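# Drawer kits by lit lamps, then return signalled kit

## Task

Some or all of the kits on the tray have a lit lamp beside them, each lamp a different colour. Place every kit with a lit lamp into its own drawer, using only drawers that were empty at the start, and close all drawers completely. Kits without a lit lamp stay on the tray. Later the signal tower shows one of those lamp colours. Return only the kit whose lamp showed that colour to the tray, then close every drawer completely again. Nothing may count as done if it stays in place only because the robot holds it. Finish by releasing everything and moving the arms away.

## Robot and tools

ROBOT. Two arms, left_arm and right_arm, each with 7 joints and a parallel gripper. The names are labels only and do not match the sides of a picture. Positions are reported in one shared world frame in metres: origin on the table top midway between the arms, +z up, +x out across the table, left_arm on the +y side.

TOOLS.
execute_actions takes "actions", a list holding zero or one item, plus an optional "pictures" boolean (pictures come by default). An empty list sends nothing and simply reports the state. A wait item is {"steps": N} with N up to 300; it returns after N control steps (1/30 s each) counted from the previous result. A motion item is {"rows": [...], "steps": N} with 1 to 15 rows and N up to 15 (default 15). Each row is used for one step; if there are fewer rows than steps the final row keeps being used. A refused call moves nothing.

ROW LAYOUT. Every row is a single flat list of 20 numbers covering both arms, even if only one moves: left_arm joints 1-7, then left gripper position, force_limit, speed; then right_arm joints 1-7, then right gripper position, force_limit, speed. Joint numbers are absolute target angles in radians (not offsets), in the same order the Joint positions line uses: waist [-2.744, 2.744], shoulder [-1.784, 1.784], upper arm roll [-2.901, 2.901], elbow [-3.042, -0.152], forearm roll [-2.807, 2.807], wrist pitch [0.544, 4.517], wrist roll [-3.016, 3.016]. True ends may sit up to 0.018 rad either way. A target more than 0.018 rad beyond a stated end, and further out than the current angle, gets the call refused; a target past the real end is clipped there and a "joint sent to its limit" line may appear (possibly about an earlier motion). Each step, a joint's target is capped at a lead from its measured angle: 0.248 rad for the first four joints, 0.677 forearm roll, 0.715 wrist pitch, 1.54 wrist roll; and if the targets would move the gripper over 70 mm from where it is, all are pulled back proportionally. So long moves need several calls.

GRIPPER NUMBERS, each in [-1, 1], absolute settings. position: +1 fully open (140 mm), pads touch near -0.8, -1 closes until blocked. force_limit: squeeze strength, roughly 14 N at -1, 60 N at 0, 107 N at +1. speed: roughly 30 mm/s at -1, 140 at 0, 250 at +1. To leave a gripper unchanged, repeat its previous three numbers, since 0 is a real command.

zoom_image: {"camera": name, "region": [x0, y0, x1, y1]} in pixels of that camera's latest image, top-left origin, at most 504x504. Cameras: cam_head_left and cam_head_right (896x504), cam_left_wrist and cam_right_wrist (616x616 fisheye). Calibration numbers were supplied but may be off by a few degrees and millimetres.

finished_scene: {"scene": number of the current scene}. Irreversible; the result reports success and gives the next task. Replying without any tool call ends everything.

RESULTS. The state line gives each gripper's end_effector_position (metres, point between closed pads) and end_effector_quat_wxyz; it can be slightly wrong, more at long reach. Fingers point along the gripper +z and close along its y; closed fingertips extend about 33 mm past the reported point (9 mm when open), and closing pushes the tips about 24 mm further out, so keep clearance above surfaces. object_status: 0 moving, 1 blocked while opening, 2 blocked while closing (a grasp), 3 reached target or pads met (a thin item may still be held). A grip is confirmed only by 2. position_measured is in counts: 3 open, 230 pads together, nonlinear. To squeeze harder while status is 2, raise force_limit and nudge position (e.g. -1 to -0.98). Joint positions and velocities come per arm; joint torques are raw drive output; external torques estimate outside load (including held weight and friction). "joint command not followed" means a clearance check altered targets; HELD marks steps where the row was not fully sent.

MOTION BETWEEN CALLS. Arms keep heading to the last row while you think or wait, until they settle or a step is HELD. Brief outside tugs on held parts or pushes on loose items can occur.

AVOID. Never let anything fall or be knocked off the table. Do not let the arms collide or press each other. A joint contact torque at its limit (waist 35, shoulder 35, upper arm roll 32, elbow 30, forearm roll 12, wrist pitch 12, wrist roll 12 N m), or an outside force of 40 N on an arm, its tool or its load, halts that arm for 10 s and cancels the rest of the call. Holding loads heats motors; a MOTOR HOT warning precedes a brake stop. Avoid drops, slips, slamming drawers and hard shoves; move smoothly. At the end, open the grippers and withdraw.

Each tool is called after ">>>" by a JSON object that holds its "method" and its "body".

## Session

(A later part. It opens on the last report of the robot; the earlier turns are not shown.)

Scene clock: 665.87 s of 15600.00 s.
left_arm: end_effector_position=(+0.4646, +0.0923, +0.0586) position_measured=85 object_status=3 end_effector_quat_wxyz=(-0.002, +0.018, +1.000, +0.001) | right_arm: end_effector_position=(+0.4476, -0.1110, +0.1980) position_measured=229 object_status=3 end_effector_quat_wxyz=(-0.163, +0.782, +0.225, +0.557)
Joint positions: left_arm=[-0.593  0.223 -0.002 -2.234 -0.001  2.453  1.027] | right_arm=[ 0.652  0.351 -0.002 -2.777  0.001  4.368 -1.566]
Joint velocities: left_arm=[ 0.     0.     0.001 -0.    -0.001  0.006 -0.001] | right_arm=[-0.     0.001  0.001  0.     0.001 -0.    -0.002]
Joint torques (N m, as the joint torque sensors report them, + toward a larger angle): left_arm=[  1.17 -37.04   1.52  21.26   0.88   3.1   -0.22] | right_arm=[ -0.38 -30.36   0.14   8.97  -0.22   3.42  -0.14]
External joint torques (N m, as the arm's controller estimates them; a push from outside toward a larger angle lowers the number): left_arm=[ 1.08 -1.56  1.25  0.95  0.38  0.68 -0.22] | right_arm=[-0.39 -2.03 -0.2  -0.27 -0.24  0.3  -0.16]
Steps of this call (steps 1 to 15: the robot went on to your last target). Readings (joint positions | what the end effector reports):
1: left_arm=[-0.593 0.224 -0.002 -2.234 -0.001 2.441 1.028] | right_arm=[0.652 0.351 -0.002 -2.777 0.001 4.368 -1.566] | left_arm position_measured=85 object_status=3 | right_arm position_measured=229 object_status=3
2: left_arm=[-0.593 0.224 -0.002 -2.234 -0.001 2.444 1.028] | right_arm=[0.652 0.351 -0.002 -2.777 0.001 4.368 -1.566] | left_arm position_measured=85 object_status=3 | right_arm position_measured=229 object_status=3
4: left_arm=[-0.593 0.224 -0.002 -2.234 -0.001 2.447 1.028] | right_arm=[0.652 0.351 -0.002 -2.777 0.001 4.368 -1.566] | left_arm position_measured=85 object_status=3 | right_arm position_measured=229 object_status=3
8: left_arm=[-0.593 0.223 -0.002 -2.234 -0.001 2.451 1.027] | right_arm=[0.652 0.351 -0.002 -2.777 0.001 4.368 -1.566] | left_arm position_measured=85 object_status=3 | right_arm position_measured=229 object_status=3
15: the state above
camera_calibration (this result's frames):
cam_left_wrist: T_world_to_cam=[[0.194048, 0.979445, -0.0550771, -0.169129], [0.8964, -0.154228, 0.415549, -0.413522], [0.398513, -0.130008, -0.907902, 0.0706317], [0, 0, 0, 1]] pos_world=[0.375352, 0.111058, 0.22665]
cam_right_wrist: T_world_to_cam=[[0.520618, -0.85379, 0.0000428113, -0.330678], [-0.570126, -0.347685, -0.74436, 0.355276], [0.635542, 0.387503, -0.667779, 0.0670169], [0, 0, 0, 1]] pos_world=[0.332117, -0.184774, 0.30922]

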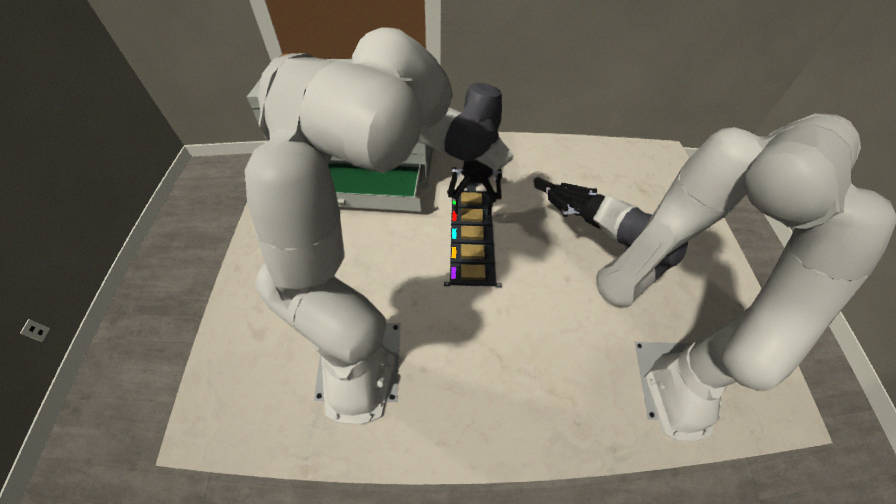

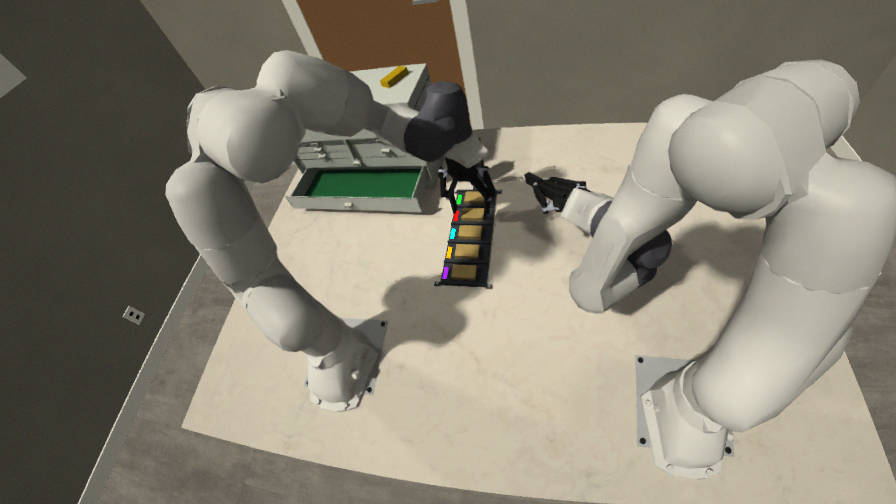

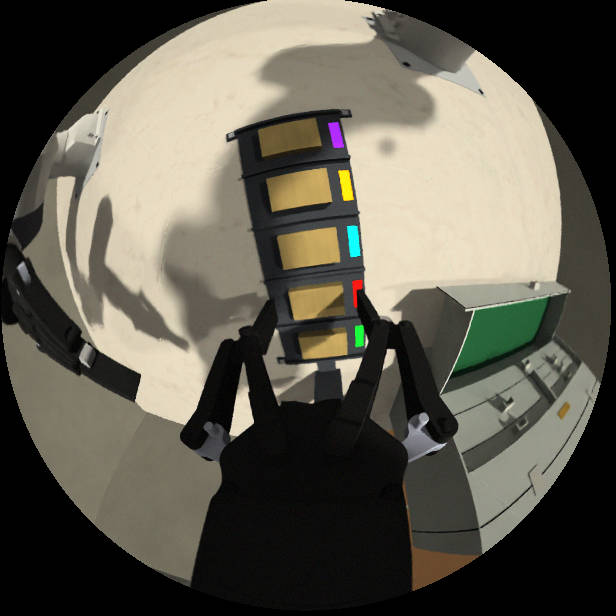

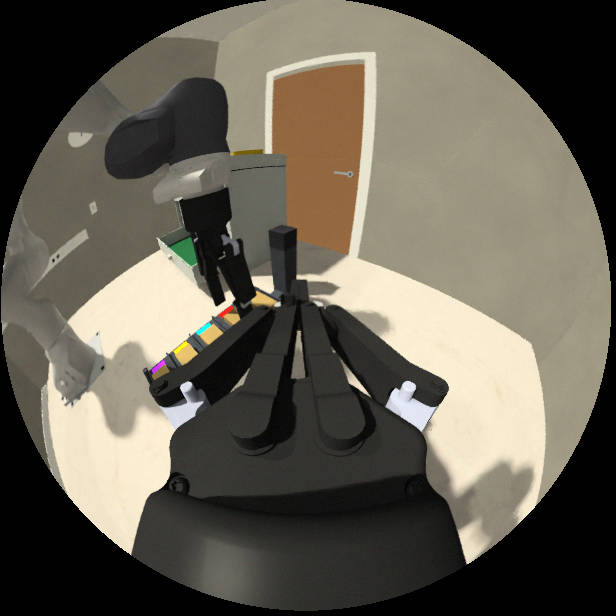

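>>> {"method": "execute_actions", "body": {"actions": [{"rows":[[-0.59,0.2215,0,-2.2323,0,2.50,1.02,0.25,0,0, 0.65,0.35,0,-2.778,0,4.37,-1.571,-0.8,0,0],[-0.59,0.2215,0,-2.2323,0,2.50,1.02,0.25,0,0, 0.65,0.35,0,-2.778,0,4.37,-1.571,-0.8,0,0],[-0.59,0.245,0,-2.2355,0,2.514,1.02,0.25,0,0, 0.65,0.35,0,-2.778,0,4.37,-1.571,-0.8,0,0],[-0.59,0.245,0,-2.2355,0,2.514,1.02,0.25,0,0, 0.65,0.35,0,-2.778,0,4.37,-1.571,-0.8,0,0],[-0.59,0.245,0,-2.2355,0,2.514,1.02,0.25,0,0, 0.65,0.35,0,-2.778,0,4.37,-1.571,-0.8,0,0],[-0.59,0.268,0,-2.2387,0,2.514,1.02,0.25,0,0, 0.65,0.35,0,-2.778,0,4.37,-1.571,-0.8,0,0]],"steps":15}], "pictures": false}}

>>> {"method": "execute_actions", "body": {"actions": [{"rows":[[-0.59,0.268,0,-2.2387,0,2.514,1.02,-1,-0.3,-0.5, 0.65,0.35,0,-2.778,0,4.37,-1.571,-0.8,0,0]],"steps":15}], "pictures": false}}

>>> {"method": "execute_actions", "body": {"actions": [{"steps":10}]}}

>>> {"method": "zoom_image", "body": {"camera": "cam_right_wrist", "region": [170, 240, 310, 350]}}

Scene clock: 682.73 s of 15600.00 s.
left_arm: end_effector_position=(+0.4659, +0.0915, +0.0373) position_measured=98 object_status=3 end_effector_quat_wxyz=(-0.000, +0.018, +1.000, -0.000) | right_arm: end_effector_position=(+0.4476, -0.1110, +0.1980) position_measured=229 object_status=3 end_effector_quat_wxyz=(-0.163, +0.782, +0.225, +0.557)
Joint positions: left_arm=[-0.593  0.267 -0.002 -2.239 -0.001  2.506  1.027] | right_arm=[ 0.652  0.351 -0.002 -2.777  0.001  4.368 -1.566]
Joint velocities: left_arm=[-0.     0.    -0.001  0.    -0.001  0.023 -0.002] | right_arm=[ 0.     0.001  0.002 -0.    -0.001  0.     0.001]
Joint torques (N m, as the joint torque sensors report them, + toward a larger angle): left_arm=[  1.14 -35.94   1.7   19.43   0.91   3.24  -0.3 ] | right_arm=[ -0.75 -30.1    0.37   8.82  -0.24   3.44  -0.13]
External joint torques (N m, as the arm's controller estimates them; a push from outside toward a larger angle lowers the number): left_arm=[ 1.25  0.31  1.57 -0.26  0.44  0.81 -0.3 ] | right_arm=[-0.79 -1.64  0.   -0.5  -0.25  0.3  -0.15]
Steps of this call (steps 1 to 15: the robot went on to your last target; steps 16 to 90: nothing new was sent; then 13.37 s passed at rest; steps 91 to 105: all 15 steps of this action). Readings (joint positions | what the end effector reports):
91: left_arm=[-0.593 0.223 -0.002 -2.234 -0.001 2.460 1.027] | right_arm=[0.652 0.351 -0.002 -2.777 0.001 4.368 -1.566] | left_arm position_measured=85 object_status=0 | right_arm position_measured=229 object_status=3
92: left_arm=[-0.593 0.223 -0.002 -2.234 -0.001 2.467 1.027] | right_arm=[0.652 0.351 -0.002 -2.777 0.001 4.368 -1.566] | left_arm position_measured=92 object_status=0 | right_arm position_measured=229 object_status=3
94: left_arm=[-0.593 0.230 -0.002 -2.233 -0.001 2.482 1.027] | right_arm=[0.652 0.351 -0.002 -2.777 0.001 4.368 -1.566] | left_arm position_measured=98 object_status=0 | right_arm position_measured=229 object_status=3
98: left_arm=[-0.593 0.256 -0.002 -2.235 -0.001 2.498 1.027] | right_arm=[0.652 0.351 -0.002 -2.777 0.001 4.368 -1.566] | left_arm position_measured=98 object_status=0 | right_arm position_measured=229 object_status=3
105: the state above

Scene clock: 683.23 s of 15600.00 s.
left_arm: end_effector_position=(+0.4669, +0.0910, +0.0380) position_measured=133 object_status=2 end_effector_quat_wxyz=(+0.001, +0.018, +1.000, -0.001) | right_arm: end_effector_position=(+0.4476, -0.1110, +0.1980) position_measured=229 object_status=3 end_effector_quat_wxyz=(-0.163, +0.782, +0.225, +0.557)
Joint positions: left_arm=[-0.592  0.267 -0.002 -2.239 -0.001  2.509  1.027] | right_arm=[ 0.652  0.351 -0.002 -2.777  0.001  4.368 -1.566]
Joint velocities: left_arm=[-0.    -0.     0.001 -0.    -0.001  0.    -0.   ] | right_arm=[-0.001 -0.001 -0.001  0.001 -0.001  0.001  0.001]
Joint torques (N m, as the joint torque sensors report them, + toward a larger angle): left_arm=[  0.77 -35.08   2.08  19.45   0.86   3.33  -0.29] | right_arm=[ -0.97 -30.13   0.73   9.03  -0.23   3.43  -0.12]
External joint torques (N m, as the arm's controller estimates them; a push from outside toward a larger angle lowers the number): left_arm=[ 0.79  1.23  1.86 -0.3   0.39  0.88 -0.29] | right_arm=[-0.93 -1.59  0.44 -0.34 -0.25  0.28 -0.15]
Steps of this call (steps 1 to 15: all 15 steps of this action). Readings (joint positions | what the end effector reports):
1: left_arm=[-0.593 0.267 -0.002 -2.239 -0.001 2.507 1.027] | right_arm=[0.652 0.351 -0.002 -2.777 0.001 4.368 -1.566] | left_arm position_measured=98 object_status=0 | right_arm position_measured=229 object_status=3
2: left_arm=[-0.593 0.267 -0.002 -2.239 -0.001 2.507 1.027] | right_arm=[0.652 0.351 -0.002 -2.777 0.001 4.368 -1.566] | left_arm position_measured=102 object_status=0 | right_arm position_measured=229 object_status=3
4: left_arm=[-0.593 0.267 -0.002 -2.239 -0.001 2.508 1.027] | right_arm=[0.652 0.351 -0.002 -2.777 0.001 4.368 -1.566] | left_arm position_measured=111 object_status=0 | right_arm position_measured=229 object_status=3
8: left_arm=[-0.592 0.266 -0.002 -2.239 -0.001 2.509 1.027] | right_arm=[0.652 0.351 -0.002 -2.777 0.001 4.368 -1.566] | left_arm position_measured=129 object_status=0 | right_arm position_measured=229 object_status=3
15: the state above

Scene clock: 683.57 s of 15600.00 s.
left_arm: end_effector_position=(+0.4669, +0.0910, +0.0380) position_measured=133 object_status=2 end_effector_quat_wxyz=(+0.001, +0.018, +1.000, -0.001) | right_arm: end_effector_position=(+0.4476, -0.1110, +0.1980) position_measured=229 object_status=3 end_effector_quat_wxyz=(-0.163, +0.782, +0.225, +0.557)
Joint positions: left_arm=[-0.592  0.267 -0.002 -2.239 -0.001  2.509  1.027] | right_arm=[ 0.652  0.351 -0.002 -2.777  0.001  4.368 -1.566]
Joint velocities: left_arm=[ 0.    -0.002 -0.001 -0.    -0.     0.001  0.001] | right_arm=[ 0.    -0.001 -0.001 -0.     0.001 -0.    -0.001]
Joint torques (N m, as the joint torque sensors report them, + toward a larger angle): left_arm=[  1.04 -35.15   1.65  19.     0.85   3.29  -0.39] | right_arm=[ -1.21 -30.44   0.46   8.85  -0.26   3.43  -0.18]
External joint torques (N m, as the arm's controller estimates them; a push from outside toward a larger angle lowers the number): left_arm=[ 1.11  1.3   1.49 -0.8   0.37  0.83 -0.39] | right_arm=[-1.2  -1.92  0.14 -0.49 -0.28  0.28 -0.21]
Steps of this call (steps 1 to 10: the robot went on to your last target). Readings (joint positions | what the end effector reports):
1: left_arm=[-0.592 0.267 -0.002 -2.239 -0.001 2.509 1.027] | right_arm=[0.652 0.351 -0.002 -2.777 0.001 4.368 -1.566] | left_arm position_measured=133 object_status=2 | right_arm position_measured=229 object_status=3
2: left_arm=[-0.592 0.267 -0.002 -2.239 -0.001 2.509 1.027] | right_arm=[0.652 0.351 -0.002 -2.777 0.001 4.368 -1.566] | left_arm position_measured=133 object_status=2 | right_arm position_measured=229 object_status=3
4: left_arm=[-0.592 0.267 -0.002 -2.239 -0.001 2.509 1.027] | right_arm=[0.652 0.351 -0.002 -2.777 0.001 4.368 -1.566] | left_arm position_measured=133 object_status=2 | right_arm position_measured=229 object_status=3
8: left_arm=[-0.592 0.267 -0.002 -2.239 -0.001 2.509 1.027] | right_arm=[0.652 0.351 -0.002 -2.777 0.001 4.368 -1.566] | left_arm position_measured=133 object_status=2 | right_arm position_measured=229 object_status=3
10: the state above
camera_calibration (this result's frames):
cam_left_wrist: T_world_to_cam=[[0.19364, 0.979358, -0.0579725, -0.169157], [0.893852, -0.15176, 0.421898, -0.406479], [0.404391, -0.133515, -0.904788, 0.0483485], [0, 0, 0, 1]] pos_world=[0.376536, 0.110433, 0.205431]
cam_right_wrist: T_world_to_cam=[[0.520618, -0.85379, 0.0000427466, -0.330678], [-0.570126, -0.347685, -0.74436, 0.355276], [0.635542, 0.387503, -0.667779, 0.0670169], [0, 0, 0, 1]] pos_world=[0.332117, -0.184774, 0.30922]

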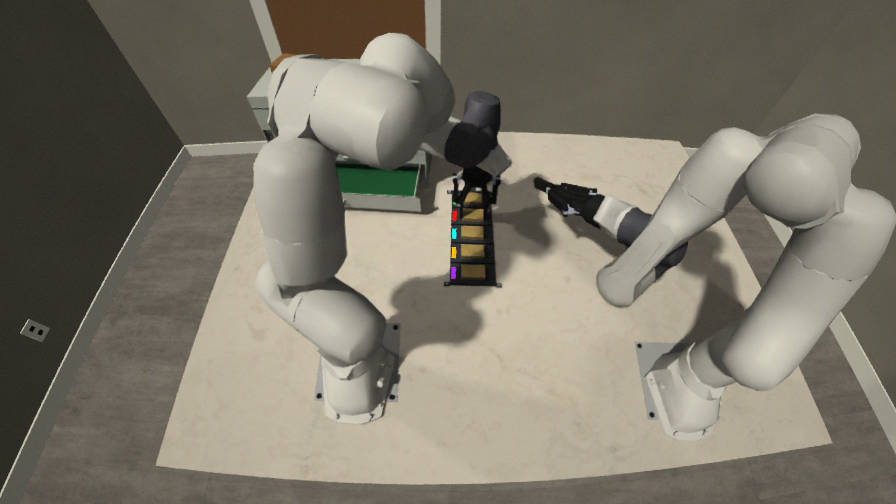

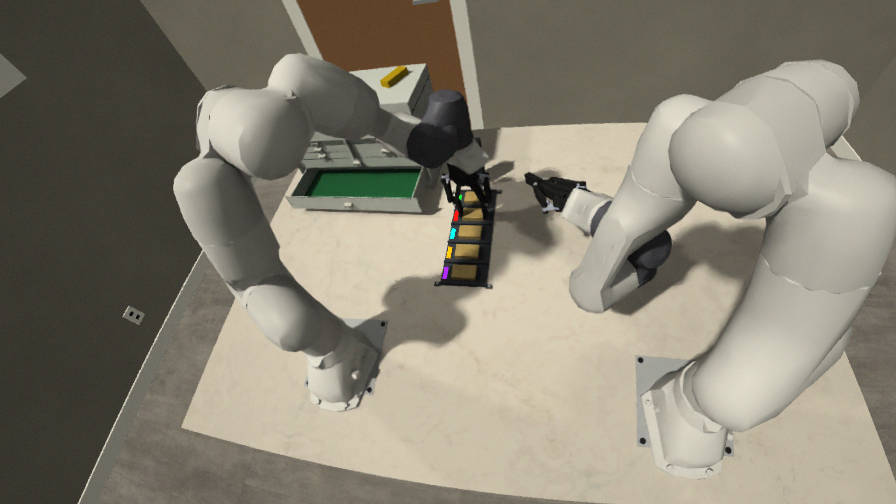

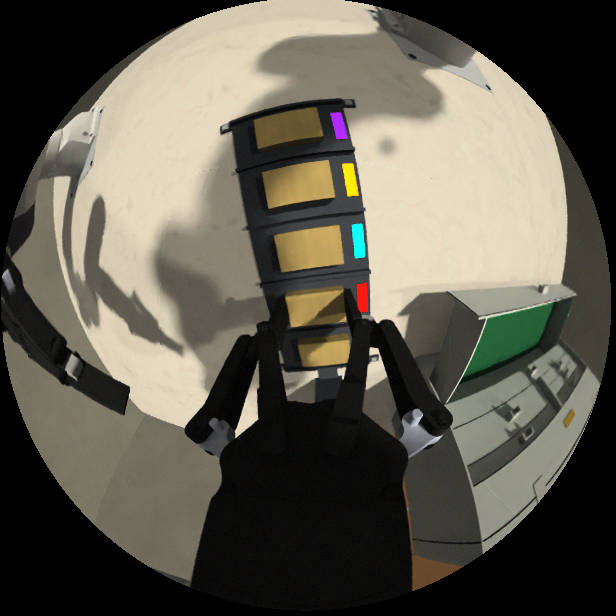

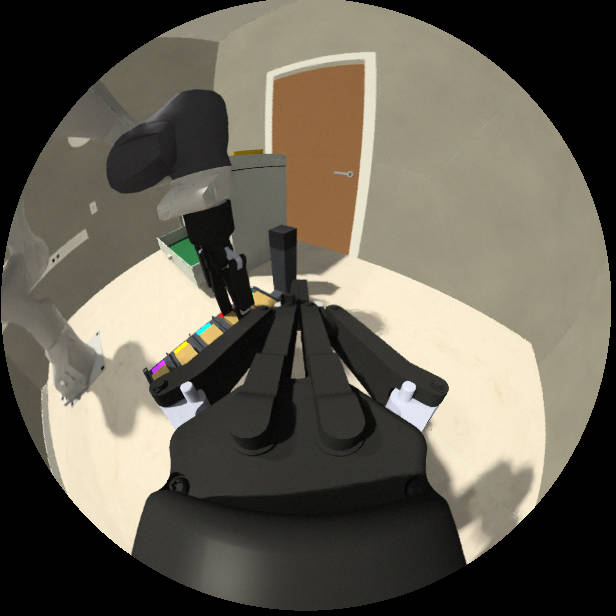

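Region (170, 240, 310, 350) of cam_right_wrist's 616x616 image, scaled by 3.600, with more detail than that image has; it fills the top 396 rows of this view, and the rest is white.

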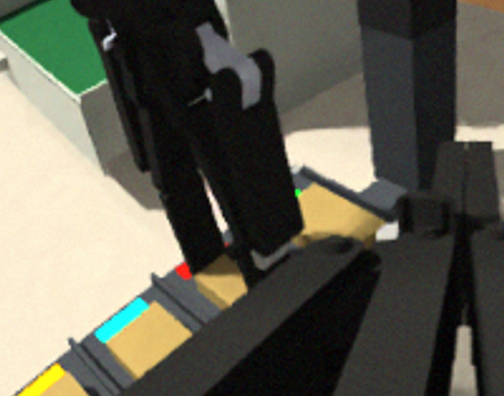

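>>> {"method": "execute_actions", "body": {"actions": [{"rows":[[-0.59,0.2215,0,-2.2323,0,2.43,1.02,-1,-0.3,-0.5, 0.65,0.35,0,-2.778,0,4.37,-1.571,-0.8,0,0],[-0.59,0.2215,0,-2.2323,0,2.43,1.02,-1,-0.3,-0.5, 0.65,0.35,0,-2.778,0,4.37,-1.571,-0.8,0,0],[-0.59,0.2215,0,-2.2323,0,2.43,1.02,-1,-0.3,-0.5, 0.65,0.35,0,-2.778,0,4.37,-1.571,-0.8,0,0],[-0.59,0.2215,0,-2.2323,0,2.43,1.02,-1,-0.3,-0.5, 0.65,0.35,0,-2.778,0,4.37,-1.571,-0.8,0,0],[-0.59,0.09,0,-2.25,0,2.30,1.02,-1,-0.3,-0.5, 0.65,0.35,0,-2.778,0,4.37,-1.571,-0.8,0,0],[-0.59,0.09,0,-2.25,0,2.30,1.02,-1,-0.3,-0.5, 0.65,0.35,0,-2.778,0,4.37,-1.571,-0.8,0,0],[-0.59,0.09,0,-2.25,0,2.30,1.02,-1,-0.3,-0.5, 0.65,0.35,0,-2.778,0,4.37,-1.571,-0.8,0,0],[-0.59,0.09,0,-2.25,0,2.30,1.02,-1,-0.3,-0.5, 0.65,0.35,0,-2.778,0,4.37,-1.571,-0.8,0,0],[-0.59,-0.0548,0,-2.2686,0,2.21,1.02,-1,-0.3,-0.5, 0.65,0.35,0,-2.778,0,4.37,-1.571,-0.8,0,0]],"steps":15}], "pictures": false}}

>>> {"method": "execute_actions", "body": {"actions": [{"rows":[[-0.098,-0.0548,0,-2.2686,0,2.21,1.578,-1,-0.3,-0.5, 0.65,0.35,0,-2.778,0,4.37,-1.571,-0.8,0,0]],"steps":15}], "pictures": false}}

>>> {"method": "execute_actions", "body": {"actions": [{"steps":20}], "pictures": false}}

>>> {"method": "execute_actions", "body": {"actions": [{"rows":[[-0.098,-0.02,0,-2.29,0,2.32,1.578,-1,-0.3,-0.5, 0.65,0.35,0,-2.778,0,4.37,-1.571,-0.8,0,0],[-0.098,-0.02,0,-2.29,0,2.32,1.578,-1,-0.3,-0.5, 0.65,0.35,0,-2.778,0,4.37,-1.571,-0.8,0,0],[-0.098,-0.02,0,-2.29,0,2.32,1.578,-1,-0.3,-0.5, 0.65,0.35,0,-2.778,0,4.37,-1.571,-0.8,0,0],[-0.098,0.02,0,-2.31,0,2.39,1.578,-1,-0.3,-0.5, 0.65,0.35,0,-2.778,0,4.37,-1.571,-0.8,0,0],[-0.098,0.02,0,-2.31,0,2.39,1.578,-1,-0.3,-0.5, 0.65,0.35,0,-2.778,0,4.37,-1.571,-0.8,0,0],[-0.098,0.02,0,-2.31,0,2.39,1.578,-1,-0.3,-0.5, 0.65,0.35,0,-2.778,0,4.37,-1.571,-0.8,0,0],[-0.098,0.057,0,-2.33,0,2.448,1.578,-1,-0.3,-0.5, 0.65,0.35,0,-2.778,0,4.37,-1.571,-0.8,0,0],[-0.098,0.057,0,-2.33,0,2.448,1.578,-1,-0.3,-0.5, 0.65,0.35,0,-2.778,0,4.37,-1.571,-0.8,0,0],[-0.098,0.057,0,-2.33,0,2.448,1.578,-1,-0.3,-0.5, 0.65,0.35,0,-2.778,0,4.37,-1.571,-0.8,0,0],[-0.098,0.092,0,-2.3495,0,2.448,1.578,-1,-0.3,-0.5, 0.65,0.35,0,-2.778,0,4.37,-1.571,-0.8,0,0]],"steps":15}], "pictures": false}}

>>> {"method": "execute_actions", "body": {"actions": [{"steps":12}]}}

>>> {"method": "zoom_image", "body": {"camera": "cam_right_wrist", "region": [130, 180, 270, 300]}}

Scene clock: 723.40 s of 15600.00 s.
left_arm: end_effector_position=(+0.4519, +0.1009, +0.1791) position_measured=133 object_status=2 end_effector_quat_wxyz=(+0.023, +0.018, +0.999, -0.015) | right_arm: end_effector_position=(+0.4476, -0.1110, +0.1980) position_measured=229 object_status=3 end_effector_quat_wxyz=(-0.163, +0.782, +0.225, +0.557)
Joint positions: left_arm=[-0.592 -0.055 -0.002 -2.259 -0.001  2.258  1.027] | right_arm=[ 0.652  0.351 -0.002 -2.777  0.001  4.368 -1.566]
Joint velocities: left_arm=[-0.001 -0.086 -0.    -0.02   0.001 -0.248  0.001] | right_arm=[-0.001 -0.001  0.001 -0.     0.    -0.    -0.001]
Joint torques (N m, as the joint torque sensors report them, + toward a larger angle): left_arm=[  0.48 -24.17   0.82  18.71   0.95   1.4   -0.13] | right_arm=[ -1.07 -30.55   0.43   8.46  -0.24   3.42  -0.08]
External joint torques (N m, as the arm's controller estimates them; a push from outside toward a larger angle lowers the number): left_arm=[ 0.53 -2.19  0.92 -0.38  0.33 -0.61 -0.13] | right_arm=[-1.07 -2.12  0.1  -0.83 -0.25  0.29 -0.1 ]
Steps of this call (steps 1 to 15: the robot went on to your last target; steps 16 to 90: nothing new was sent; then 36.33 s passed at rest; steps 91 to 105: all 15 steps of this action). Readings (joint positions | what the end effector reports):
91: left_arm=[-0.592 0.261 -0.002 -2.240 -0.001 2.496 1.027] | right_arm=[0.652 0.351 -0.002 -2.777 0.001 4.368 -1.566] | left_arm position_measured=133 object_status=2 | right_arm position_measured=229 object_status=3
92: left_arm=[-0.592 0.251 -0.002 -2.240 -0.001 2.484 1.027] | right_arm=[0.652 0.351 -0.002 -2.777 0.001 4.368 -1.566] | left_arm position_measured=133 object_status=2 | right_arm position_measured=229 object_status=3
94: left_arm=[-0.592 0.234 -0.002 -2.236 -0.001 2.467 1.027] | right_arm=[0.652 0.351 -0.002 -2.777 0.001 4.368 -1.566] | left_arm position_measured=133 object_status=2 | right_arm position_measured=229 object_status=3
98: left_arm=[-0.592 0.121 -0.002 -2.248 -0.001 2.377 1.027] | right_arm=[0.652 0.351 -0.002 -2.777 0.001 4.368 -1.566] | left_arm position_measured=133 object_status=2 | right_arm position_measured=229 object_status=3
105: the state above

Scene clock: 723.90 s of 15600.00 s.
left_arm: end_effector_position=(+0.5208, +0.3504, +0.1713) position_measured=133 object_status=2 end_effector_quat_wxyz=(+0.004, -0.050, +0.999, -0.001) | right_arm: end_effector_position=(+0.4476, -0.1110, +0.1980) position_measured=229 object_status=3 end_effector_quat_wxyz=(-0.163, +0.782, +0.225, +0.557)
Joint positions: left_arm=[-0.103 -0.055  0.01  -2.268 -0.001  2.221  1.392] | right_arm=[ 0.652  0.351 -0.002 -2.777  0.001  4.368 -1.566]
Joint velocities: left_arm=[ 0.208 -0.     0.005 -0.013 -0.001 -0.048  0.594] | right_arm=[-0.001 -0.001 -0.001  0.001 -0.001  0.001 -0.001]
Joint torques (N m, as the joint torque sensors report them, + toward a larger angle): left_arm=[ -6.79 -28.08  -6.44  22.82   1.01   2.16   0.57] | right_arm=[ -0.87 -30.28  -0.08   8.86  -0.25   3.39  -0.12]
External joint torques (N m, as the arm's controller estimates them; a push from outside toward a larger angle lowers the number): left_arm=[ 1.38  0.7   1.76 -0.39  0.44 -0.34  0.59] | right_arm=[-0.79 -1.71 -0.33 -0.52 -0.28  0.24 -0.14]
Steps of this call (steps 1 to 15: all 15 steps of this action). Readings (joint positions | what the end effector reports):
1: left_arm=[-0.569 -0.056 -0.014 -2.260 -0.001 2.254 1.054] | right_arm=[0.652 0.351 -0.002 -2.777 0.001 4.368 -1.566] | left_arm position_measured=133 object_status=2 | right_arm position_measured=229 object_status=3
2: left_arm=[-0.537 -0.056 -0.018 -2.261 -0.001 2.251 1.080] | right_arm=[0.652 0.351 -0.002 -2.777 0.001 4.368 -1.566] | left_arm position_measured=133 object_status=2 | right_arm position_measured=229 object_status=3
4: left_arm=[-0.463 -0.056 -0.017 -2.262 -0.001 2.245 1.129] | right_arm=[0.652 0.351 -0.002 -2.777 0.001 4.368 -1.566] | left_arm position_measured=133 object_status=2 | right_arm position_measured=229 object_status=3
8: left_arm=[-0.305 -0.055 -0.010 -2.264 -0.001 2.237 1.214] | right_arm=[0.652 0.351 -0.002 -2.777 0.001 4.368 -1.566] | left_arm position_measured=133 object_status=2 | right_arm position_measured=229 object_status=3
15: the state above

Scene clock: 724.57 s of 15600.00 s.
left_arm: end_effector_position=(+0.5181, +0.3493, +0.1704) position_measured=133 object_status=2 end_effector_quat_wxyz=(-0.000, +0.030, +1.000, -0.000) | right_arm: end_effector_position=(+0.4476, -0.1110, +0.1980) position_measured=229 object_status=3 end_effector_quat_wxyz=(-0.163, +0.782, +0.225, +0.557)
Joint positions: left_arm=[-0.098 -0.055  0.003 -2.268 -0.001  2.213  1.551] | right_arm=[ 0.652  0.351 -0.002 -2.777  0.001  4.368 -1.566]
Joint velocities: left_arm=[-0.001  0.    -0.     0.     0.001 -0.001  0.066] | right_arm=[ 0.    -0.001 -0.    -0.    -0.001 -0.     0.001]
Joint torques (N m, as the joint torque sensors report them, + toward a larger angle): left_arm=[ -0.96 -28.38  -1.46  22.86   1.02   1.98   0.33] | right_arm=[ -1.3  -30.08   0.93   9.07  -0.23   3.44  -0.13]
External joint torques (N m, as the arm's controller estimates them; a push from outside toward a larger angle lowers the number): left_arm=[-0.93  0.3  -1.37  0.03  0.36 -0.43  0.33] | right_arm=[-1.25 -1.53  0.65 -0.26 -0.25  0.29 -0.16]
Steps of this call (steps 1 to 20: the robot went on to your last target). Readings (joint positions | what the end effector reports):
1: left_arm=[-0.099 -0.055 0.010 -2.268 -0.001 2.219 1.411] | right_arm=[0.652 0.351 -0.002 -2.777 0.001 4.368 -1.566] | left_arm position_measured=133 object_status=2 | right_arm position_measured=229 object_status=3
2: left_arm=[-0.098 -0.055 0.010 -2.268 -0.001 2.218 1.427] | right_arm=[0.652 0.351 -0.002 -2.777 0.001 4.368 -1.566] | left_arm position_measured=133 object_status=2 | right_arm position_measured=229 object_status=3
4: left_arm=[-0.098 -0.055 0.006 -2.268 -0.001 2.216 1.456] | right_arm=[0.652 0.351 -0.002 -2.777 0.001 4.368 -1.566] | left_arm position_measured=133 object_status=2 | right_arm position_measured=229 object_status=3
8: left_arm=[-0.098 -0.055 0.003 -2.268 -0.001 2.215 1.497] | right_arm=[0.652 0.351 -0.002 -2.777 0.001 4.368 -1.566] | left_arm position_measured=133 object_status=2 | right_arm position_measured=229 object_status=3
20: the state above

Scene clock: 725.07 s of 15600.00 s.
left_arm: end_effector_position=(+0.5096, +0.3501, +0.0779) position_measured=133 object_status=2 end_effector_quat_wxyz=(-0.013, +0.038, +0.999, +0.000) | right_arm: end_effector_position=(+0.4476, -0.1110, +0.1980) position_measured=229 object_status=3 end_effector_quat_wxyz=(-0.163, +0.782, +0.225, +0.557)
Joint positions: left_arm=[-0.098  0.093  0.003 -2.351 -0.001  2.419  1.567] | right_arm=[ 0.652  0.351 -0.002 -2.777  0.001  4.368 -1.566]
Joint velocities: left_arm=[ 0.001  0.048  0.001 -0.031 -0.001  0.122  0.014] | right_arm=[-0.001 -0.001 -0.    -0.    -0.001  0.    -0.002]
Joint torques (N m, as the joint torque sensors report them, + toward a larger angle): left_arm=[ -0.89 -34.66  -1.18  22.07   0.86   3.87   0.48] | right_arm=[ -0.58 -30.3    0.54   8.77  -0.23   3.4   -0.16]
External joint torques (N m, as the arm's controller estimates them; a push from outside toward a larger angle lowers the number): left_arm=[-0.94  0.61 -1.32 -0.98  0.31  1.1   0.48] | right_arm=[-0.56 -1.78  0.24 -0.57 -0.25  0.26 -0.18]
Steps of this call (steps 1 to 15: all 15 steps of this action). Readings (joint positions | what the end effector reports):
1: left_arm=[-0.098 -0.051 0.003 -2.271 -0.001 2.231 1.553] | right_arm=[0.652 0.351 -0.002 -2.777 0.001 4.368 -1.566] | left_arm position_measured=133 object_status=2 | right_arm position_measured=229 object_status=3
2: left_arm=[-0.098 -0.043 0.003 -2.275 -0.001 2.247 1.555] | right_arm=[0.652 0.351 -0.002 -2.777 0.001 4.368 -1.566] | left_arm position_measured=133 object_status=2 | right_arm position_measured=229 object_status=3
4: left_arm=[-0.098 -0.024 0.003 -2.286 -0.001 2.281 1.558] | right_arm=[0.652 0.351 -0.002 -2.777 0.001 4.368 -1.566] | left_arm position_measured=133 object_status=2 | right_arm position_measured=229 object_status=3
8: left_arm=[-0.098 0.030 0.003 -2.315 -0.001 2.357 1.563] | right_arm=[0.652 0.351 -0.002 -2.777 0.001 4.368 -1.566] | left_arm position_measured=133 object_status=2 | right_arm position_measured=229 object_status=3
15: the state above

Scene clock: 725.47 s of 15600.00 s.
left_arm: end_effector_position=(+0.5159, +0.3495, +0.0791) position_measured=133 object_status=2 end_effector_quat_wxyz=(-0.003, +0.040, +0.999, +0.000) | right_arm: end_effector_position=(+0.4476, -0.1110, +0.1980) position_measured=229 object_status=3 end_effector_quat_wxyz=(-0.163, +0.782, +0.225, +0.557)
Joint positions: left_arm=[-0.098  0.094  0.002 -2.352 -0.001  2.441  1.57 ] | right_arm=[ 0.652  0.351 -0.002 -2.777  0.001  4.368 -1.566]
Joint velocities: left_arm=[-0.    -0.     0.002  0.001  0.001  0.011  0.003] | right_arm=[-0.001  0.    -0.    -0.001 -0.     0.    -0.001]
Joint torques (N m, as the joint torque sensors report them, + toward a larger angle): left_arm=[ -0.18 -33.06  -0.84  21.08   0.96   3.32   0.26] | right_arm=[ -0.94 -30.6    0.58   8.75  -0.24   3.39  -0.09]
External joint torques (N m, as the arm's controller estimates them; a push from outside toward a larger angle lowers the number): left_arm=[-0.33 -1.58 -1.08  0.59  0.43  0.92  0.26] | right_arm=[-0.94 -2.2   0.25 -0.51 -0.26  0.26 -0.12]
Steps of this call (steps 1 to 12: the robot went on to your last target). Readings (joint positions | what the end effector reports):
1: left_arm=[-0.098 0.094 0.003 -2.352 -0.001 2.423 1.568] | right_arm=[0.652 0.351 -0.002 -2.777 0.001 4.368 -1.566] | left_arm position_measured=133 object_status=2 | right_arm position_measured=229 object_status=3
2: left_arm=[-0.098 0.094 0.002 -2.352 -0.001 2.427 1.568] | right_arm=[0.652 0.351 -0.002 -2.777 0.001 4.368 -1.566] | left_arm position_measured=133 object_status=2 | right_arm position_measured=229 object_status=3
4: left_arm=[-0.098 0.094 0.002 -2.352 -0.001 2.432 1.569] | right_arm=[0.652 0.351 -0.002 -2.777 0.001 4.368 -1.566] | left_arm position_measured=133 object_status=2 | right_arm position_measured=229 object_status=3
8: left_arm=[-0.098 0.094 0.002 -2.352 -0.001 2.438 1.570] | right_arm=[0.652 0.351 -0.002 -2.777 0.001 4.368 -1.566] | left_arm position_measured=133 object_status=2 | right_arm position_measured=229 object_status=3
12: the state above
camera_calibration (this result's frames):
cam_left_wrist: T_world_to_cam=[[0.236728, 0.969909, -0.0568846, -0.448452], [0.889269, -0.192718, 0.414802, -0.411135], [0.391357, -0.148781, -0.908132, 0.112492], [0, 0, 0, 1]] pos_world=[0.427747, 0.372461, 0.247187]
cam_right_wrist: T_world_to_cam=[[0.520618, -0.85379, 0.0000428169, -0.330678], [-0.570126, -0.347685, -0.74436, 0.355276], [0.635542, 0.387503, -0.667779, 0.0670169], [0, 0, 0, 1]] pos_world=[0.332117, -0.184774, 0.30922]

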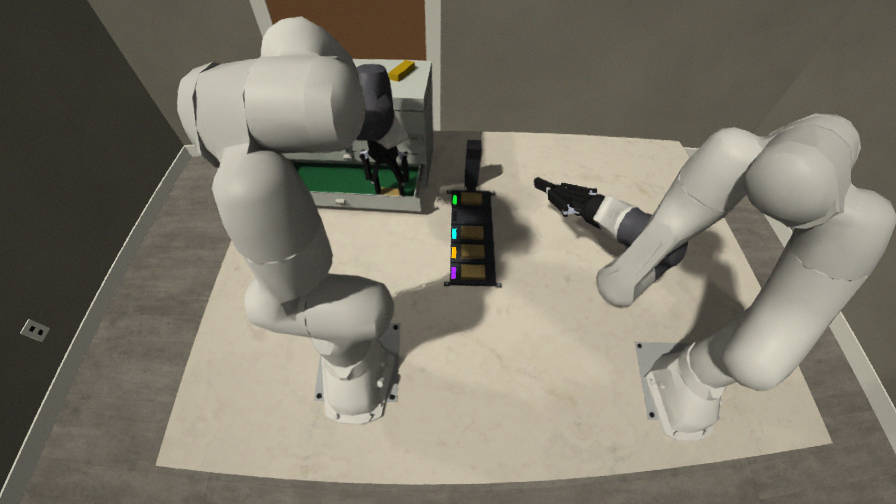

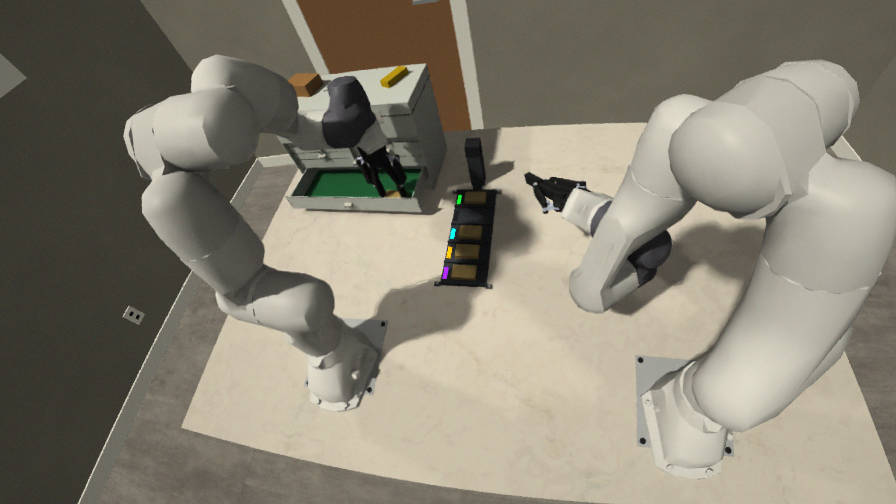

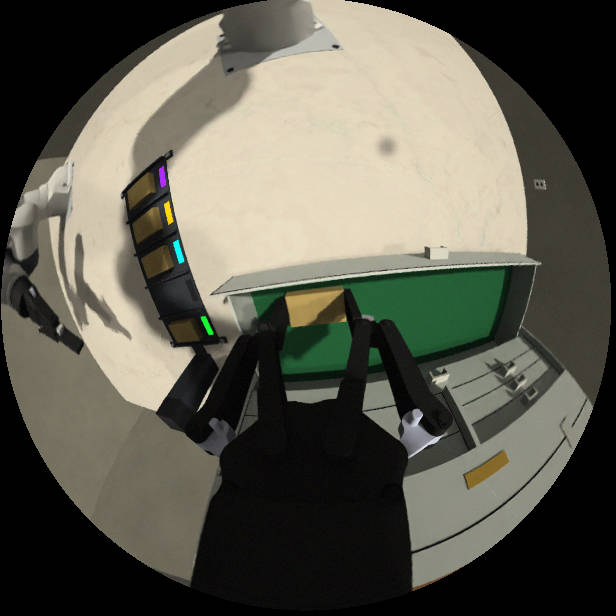

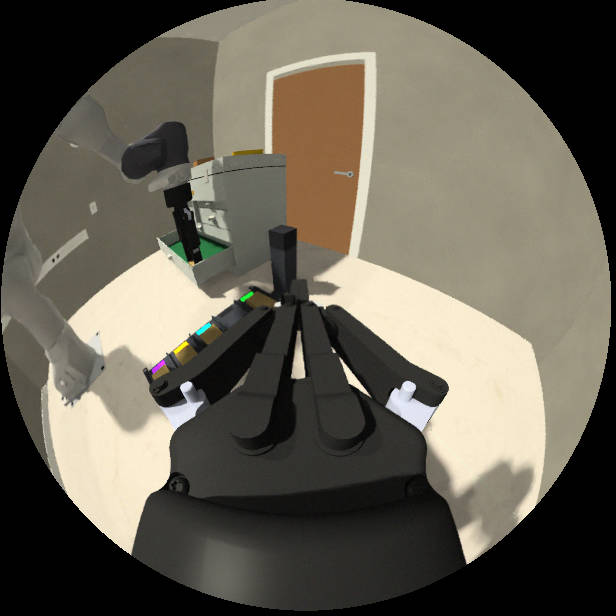

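Region (130, 180, 270, 300) of cam_right_wrist's 616x616 image, scaled by 3.600, with more detail than that image has; it fills the top 432 rows of this view, and the rest is white.

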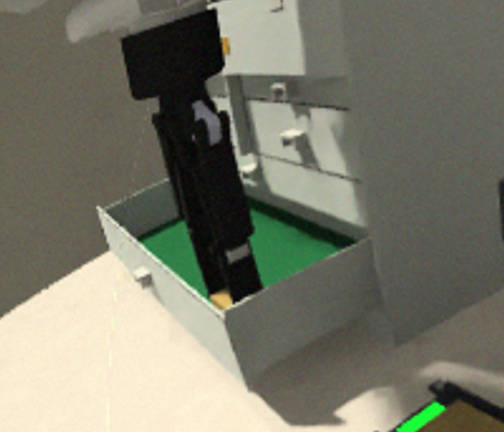

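>>> {"method": "execute_actions", "body": {"actions": [{"rows":[[-0.098,0.102,0,-2.352,0,2.472,1.578,-1,-0.3,-0.5, 0.65,0.35,0,-2.778,0,4.37,-1.571,-0.8,0,0],[-0.098,0.102,0,-2.352,0,2.472,1.578,-1,-0.3,-0.5, 0.65,0.35,0,-2.778,0,4.37,-1.571,-0.8,0,0],[-0.098,0.102,0,-2.352,0,2.472,1.578,-1,-0.3,-0.5, 0.65,0.35,0,-2.778,0,4.37,-1.571,-0.8,0,0],[-0.098,0.102,0,-2.352,0,2.472,1.578,-1,-0.3,-0.5, 0.65,0.35,0,-2.778,0,4.37,-1.571,-0.8,0,0],[-0.098,0.111,0,-2.3545,0,2.472,1.578,-1,-0.3,-0.5, 0.65,0.35,0,-2.778,0,4.37,-1.571,-0.8,0,0]],"steps":15}], "pictures": false}}

>>> {"method": "execute_actions", "body": {"actions": [{"rows":[[-0.098,0.121,0,-2.357,0,2.496,1.578,-1,-0.3,-0.5, 0.65,0.35,0,-2.778,0,4.37,-1.571,-0.8,0,0],[-0.098,0.121,0,-2.357,0,2.496,1.578,-1,-0.3,-0.5, 0.65,0.35,0,-2.778,0,4.37,-1.571,-0.8,0,0],[-0.098,0.121,0,-2.357,0,2.496,1.578,-1,-0.3,-0.5, 0.65,0.35,0,-2.778,0,4.37,-1.571,-0.8,0,0],[-0.098,0.121,0,-2.357,0,2.484,1.578,-1,-0.3,-0.5, 0.65,0.35,0,-2.778,0,4.37,-1.571,-0.8,0,0]],"steps":15}], "pictures": false}}

Scene clock: 748.93 s of 15600.00 s.
left_arm: end_effector_position=(+0.5191, +0.3493, +0.0731) position_measured=133 object_status=2 end_effector_quat_wxyz=(+0.002, +0.041, +0.999, -0.000) | right_arm: end_effector_position=(+0.4476, -0.1110, +0.1980) position_measured=229 object_status=3 end_effector_quat_wxyz=(-0.163, +0.782, +0.225, +0.557)
Joint positions: left_arm=[-0.098  0.109  0.002 -2.354 -0.001  2.466  1.571] | right_arm=[ 0.652  0.351 -0.002 -2.777  0.001  4.368 -1.566]
Joint velocities: left_arm=[-0.001  0.002  0.001 -0.002  0.     0.006  0.   ] | right_arm=[ 0.001  0.001 -0.001 -0.001 -0.    -0.     0.001]
Joint torques (N m, as the joint torque sensors report them, + toward a larger angle): left_arm=[ -0.72 -29.93  -1.03  19.63   0.97   3.42   0.41] | right_arm=[ -1.04 -30.24   0.56   8.75  -0.26   3.38  -0.1 ]
External joint torques (N m, as the arm's controller estimates them; a push from outside toward a larger angle lowers the number): left_arm=[-0.65  1.61 -1.07 -0.5   0.45  1.02  0.41] | right_arm=[-1.08 -1.85  0.19 -0.5  -0.27  0.25 -0.12]
Steps of this call (steps 1 to 30: the robot went on to your last target; steps 31 to 90: nothing new was sent; then 19.97 s passed at rest; steps 91 to 105: all 15 steps of this action). Readings (joint positions | what the end effector reports):
91: left_arm=[-0.098 0.095 0.002 -2.352 -0.001 2.447 1.571] | right_arm=[0.652 0.351 -0.002 -2.777 0.001 4.368 -1.566] | left_arm position_measured=133 object_status=2 | right_arm position_measured=229 object_status=3
92: left_arm=[-0.098 0.097 0.002 -2.352 -0.001 2.451 1.571] | right_arm=[0.652 0.351 -0.002 -2.777 0.001 4.368 -1.566] | left_arm position_measured=133 object_status=2 | right_arm position_measured=229 object_status=3
94: left_arm=[-0.098 0.100 0.002 -2.352 -0.001 2.456 1.571] | right_arm=[0.652 0.351 -0.002 -2.777 0.001 4.368 -1.566] | left_arm position_measured=133 object_status=2 | right_arm position_measured=229 object_status=3
98: left_arm=[-0.098 0.108 0.002 -2.353 -0.001 2.462 1.571] | right_arm=[0.652 0.351 -0.002 -2.777 0.001 4.368 -1.566] | left_arm position_measured=133 object_status=2 | right_arm position_measured=229 object_status=3
105: the state above

Scene clock: 749.43 s of 15600.00 s.
left_arm: end_effector_position=(+0.5221, +0.3490, +0.0723) position_measured=133 object_status=2 end_effector_quat_wxyz=(+0.006, +0.041, +0.999, -0.000) | right_arm: end_effector_position=(+0.4476, -0.1110, +0.1980) position_measured=229 object_status=3 end_effector_quat_wxyz=(-0.163, +0.782, +0.225, +0.557)
Joint positions: left_arm=[-0.098  0.112  0.002 -2.354 -0.001  2.478  1.571] | right_arm=[ 0.652  0.351 -0.002 -2.777  0.001  4.368 -1.566]
Joint velocities: left_arm=[-0.001  0.002 -0.     0.001 -0.     0.001 -0.002] | right_arm=[ 0.002  0.    -0.001 -0.001  0.001 -0.001 -0.   ]
Joint torques (N m, as the joint torque sensors report them, + toward a larger angle): left_arm=[ -0.52 -26.25  -1.16  18.16   0.84   3.42   0.42] | right_arm=[ -0.89 -29.8    0.5    8.99  -0.27   3.39  -0.12]
External joint torques (N m, as the arm's controller estimates them; a push from outside toward a larger angle lowers the number): left_arm=[-0.49  5.54 -1.24 -2.08  0.32  0.97  0.42] | right_arm=[-0.93 -1.33  0.14 -0.32 -0.28  0.26 -0.15]
Steps of this call (steps 1 to 15: all 15 steps of this action). Readings (joint positions | what the end effector reports):
1: left_arm=[-0.098 0.110 0.002 -2.354 -0.001 2.470 1.571] | right_arm=[0.652 0.351 -0.002 -2.777 0.001 4.368 -1.566] | left_arm position_measured=133 object_status=2 | right_arm position_measured=229 object_status=3
2: left_arm=[-0.098 0.112 0.002 -2.354 -0.001 2.474 1.571] | right_arm=[0.652 0.351 -0.002 -2.777 0.001 4.368 -1.566] | left_arm position_measured=133 object_status=2 | right_arm position_measured=229 object_status=3
4: left_arm=[-0.098 0.112 0.002 -2.354 -0.001 2.477 1.571] | right_arm=[0.652 0.351 -0.002 -2.777 0.001 4.368 -1.566] | left_arm position_measured=133 object_status=2 | right_arm position_measured=229 object_status=3
8: left_arm=[-0.098 0.112 0.002 -2.354 -0.001 2.478 1.571] | right_arm=[0.652 0.351 -0.002 -2.777 0.001 4.368 -1.566] | left_arm position_measured=133 object_status=2 | right_arm position_measured=229 object_status=3
15: the state above


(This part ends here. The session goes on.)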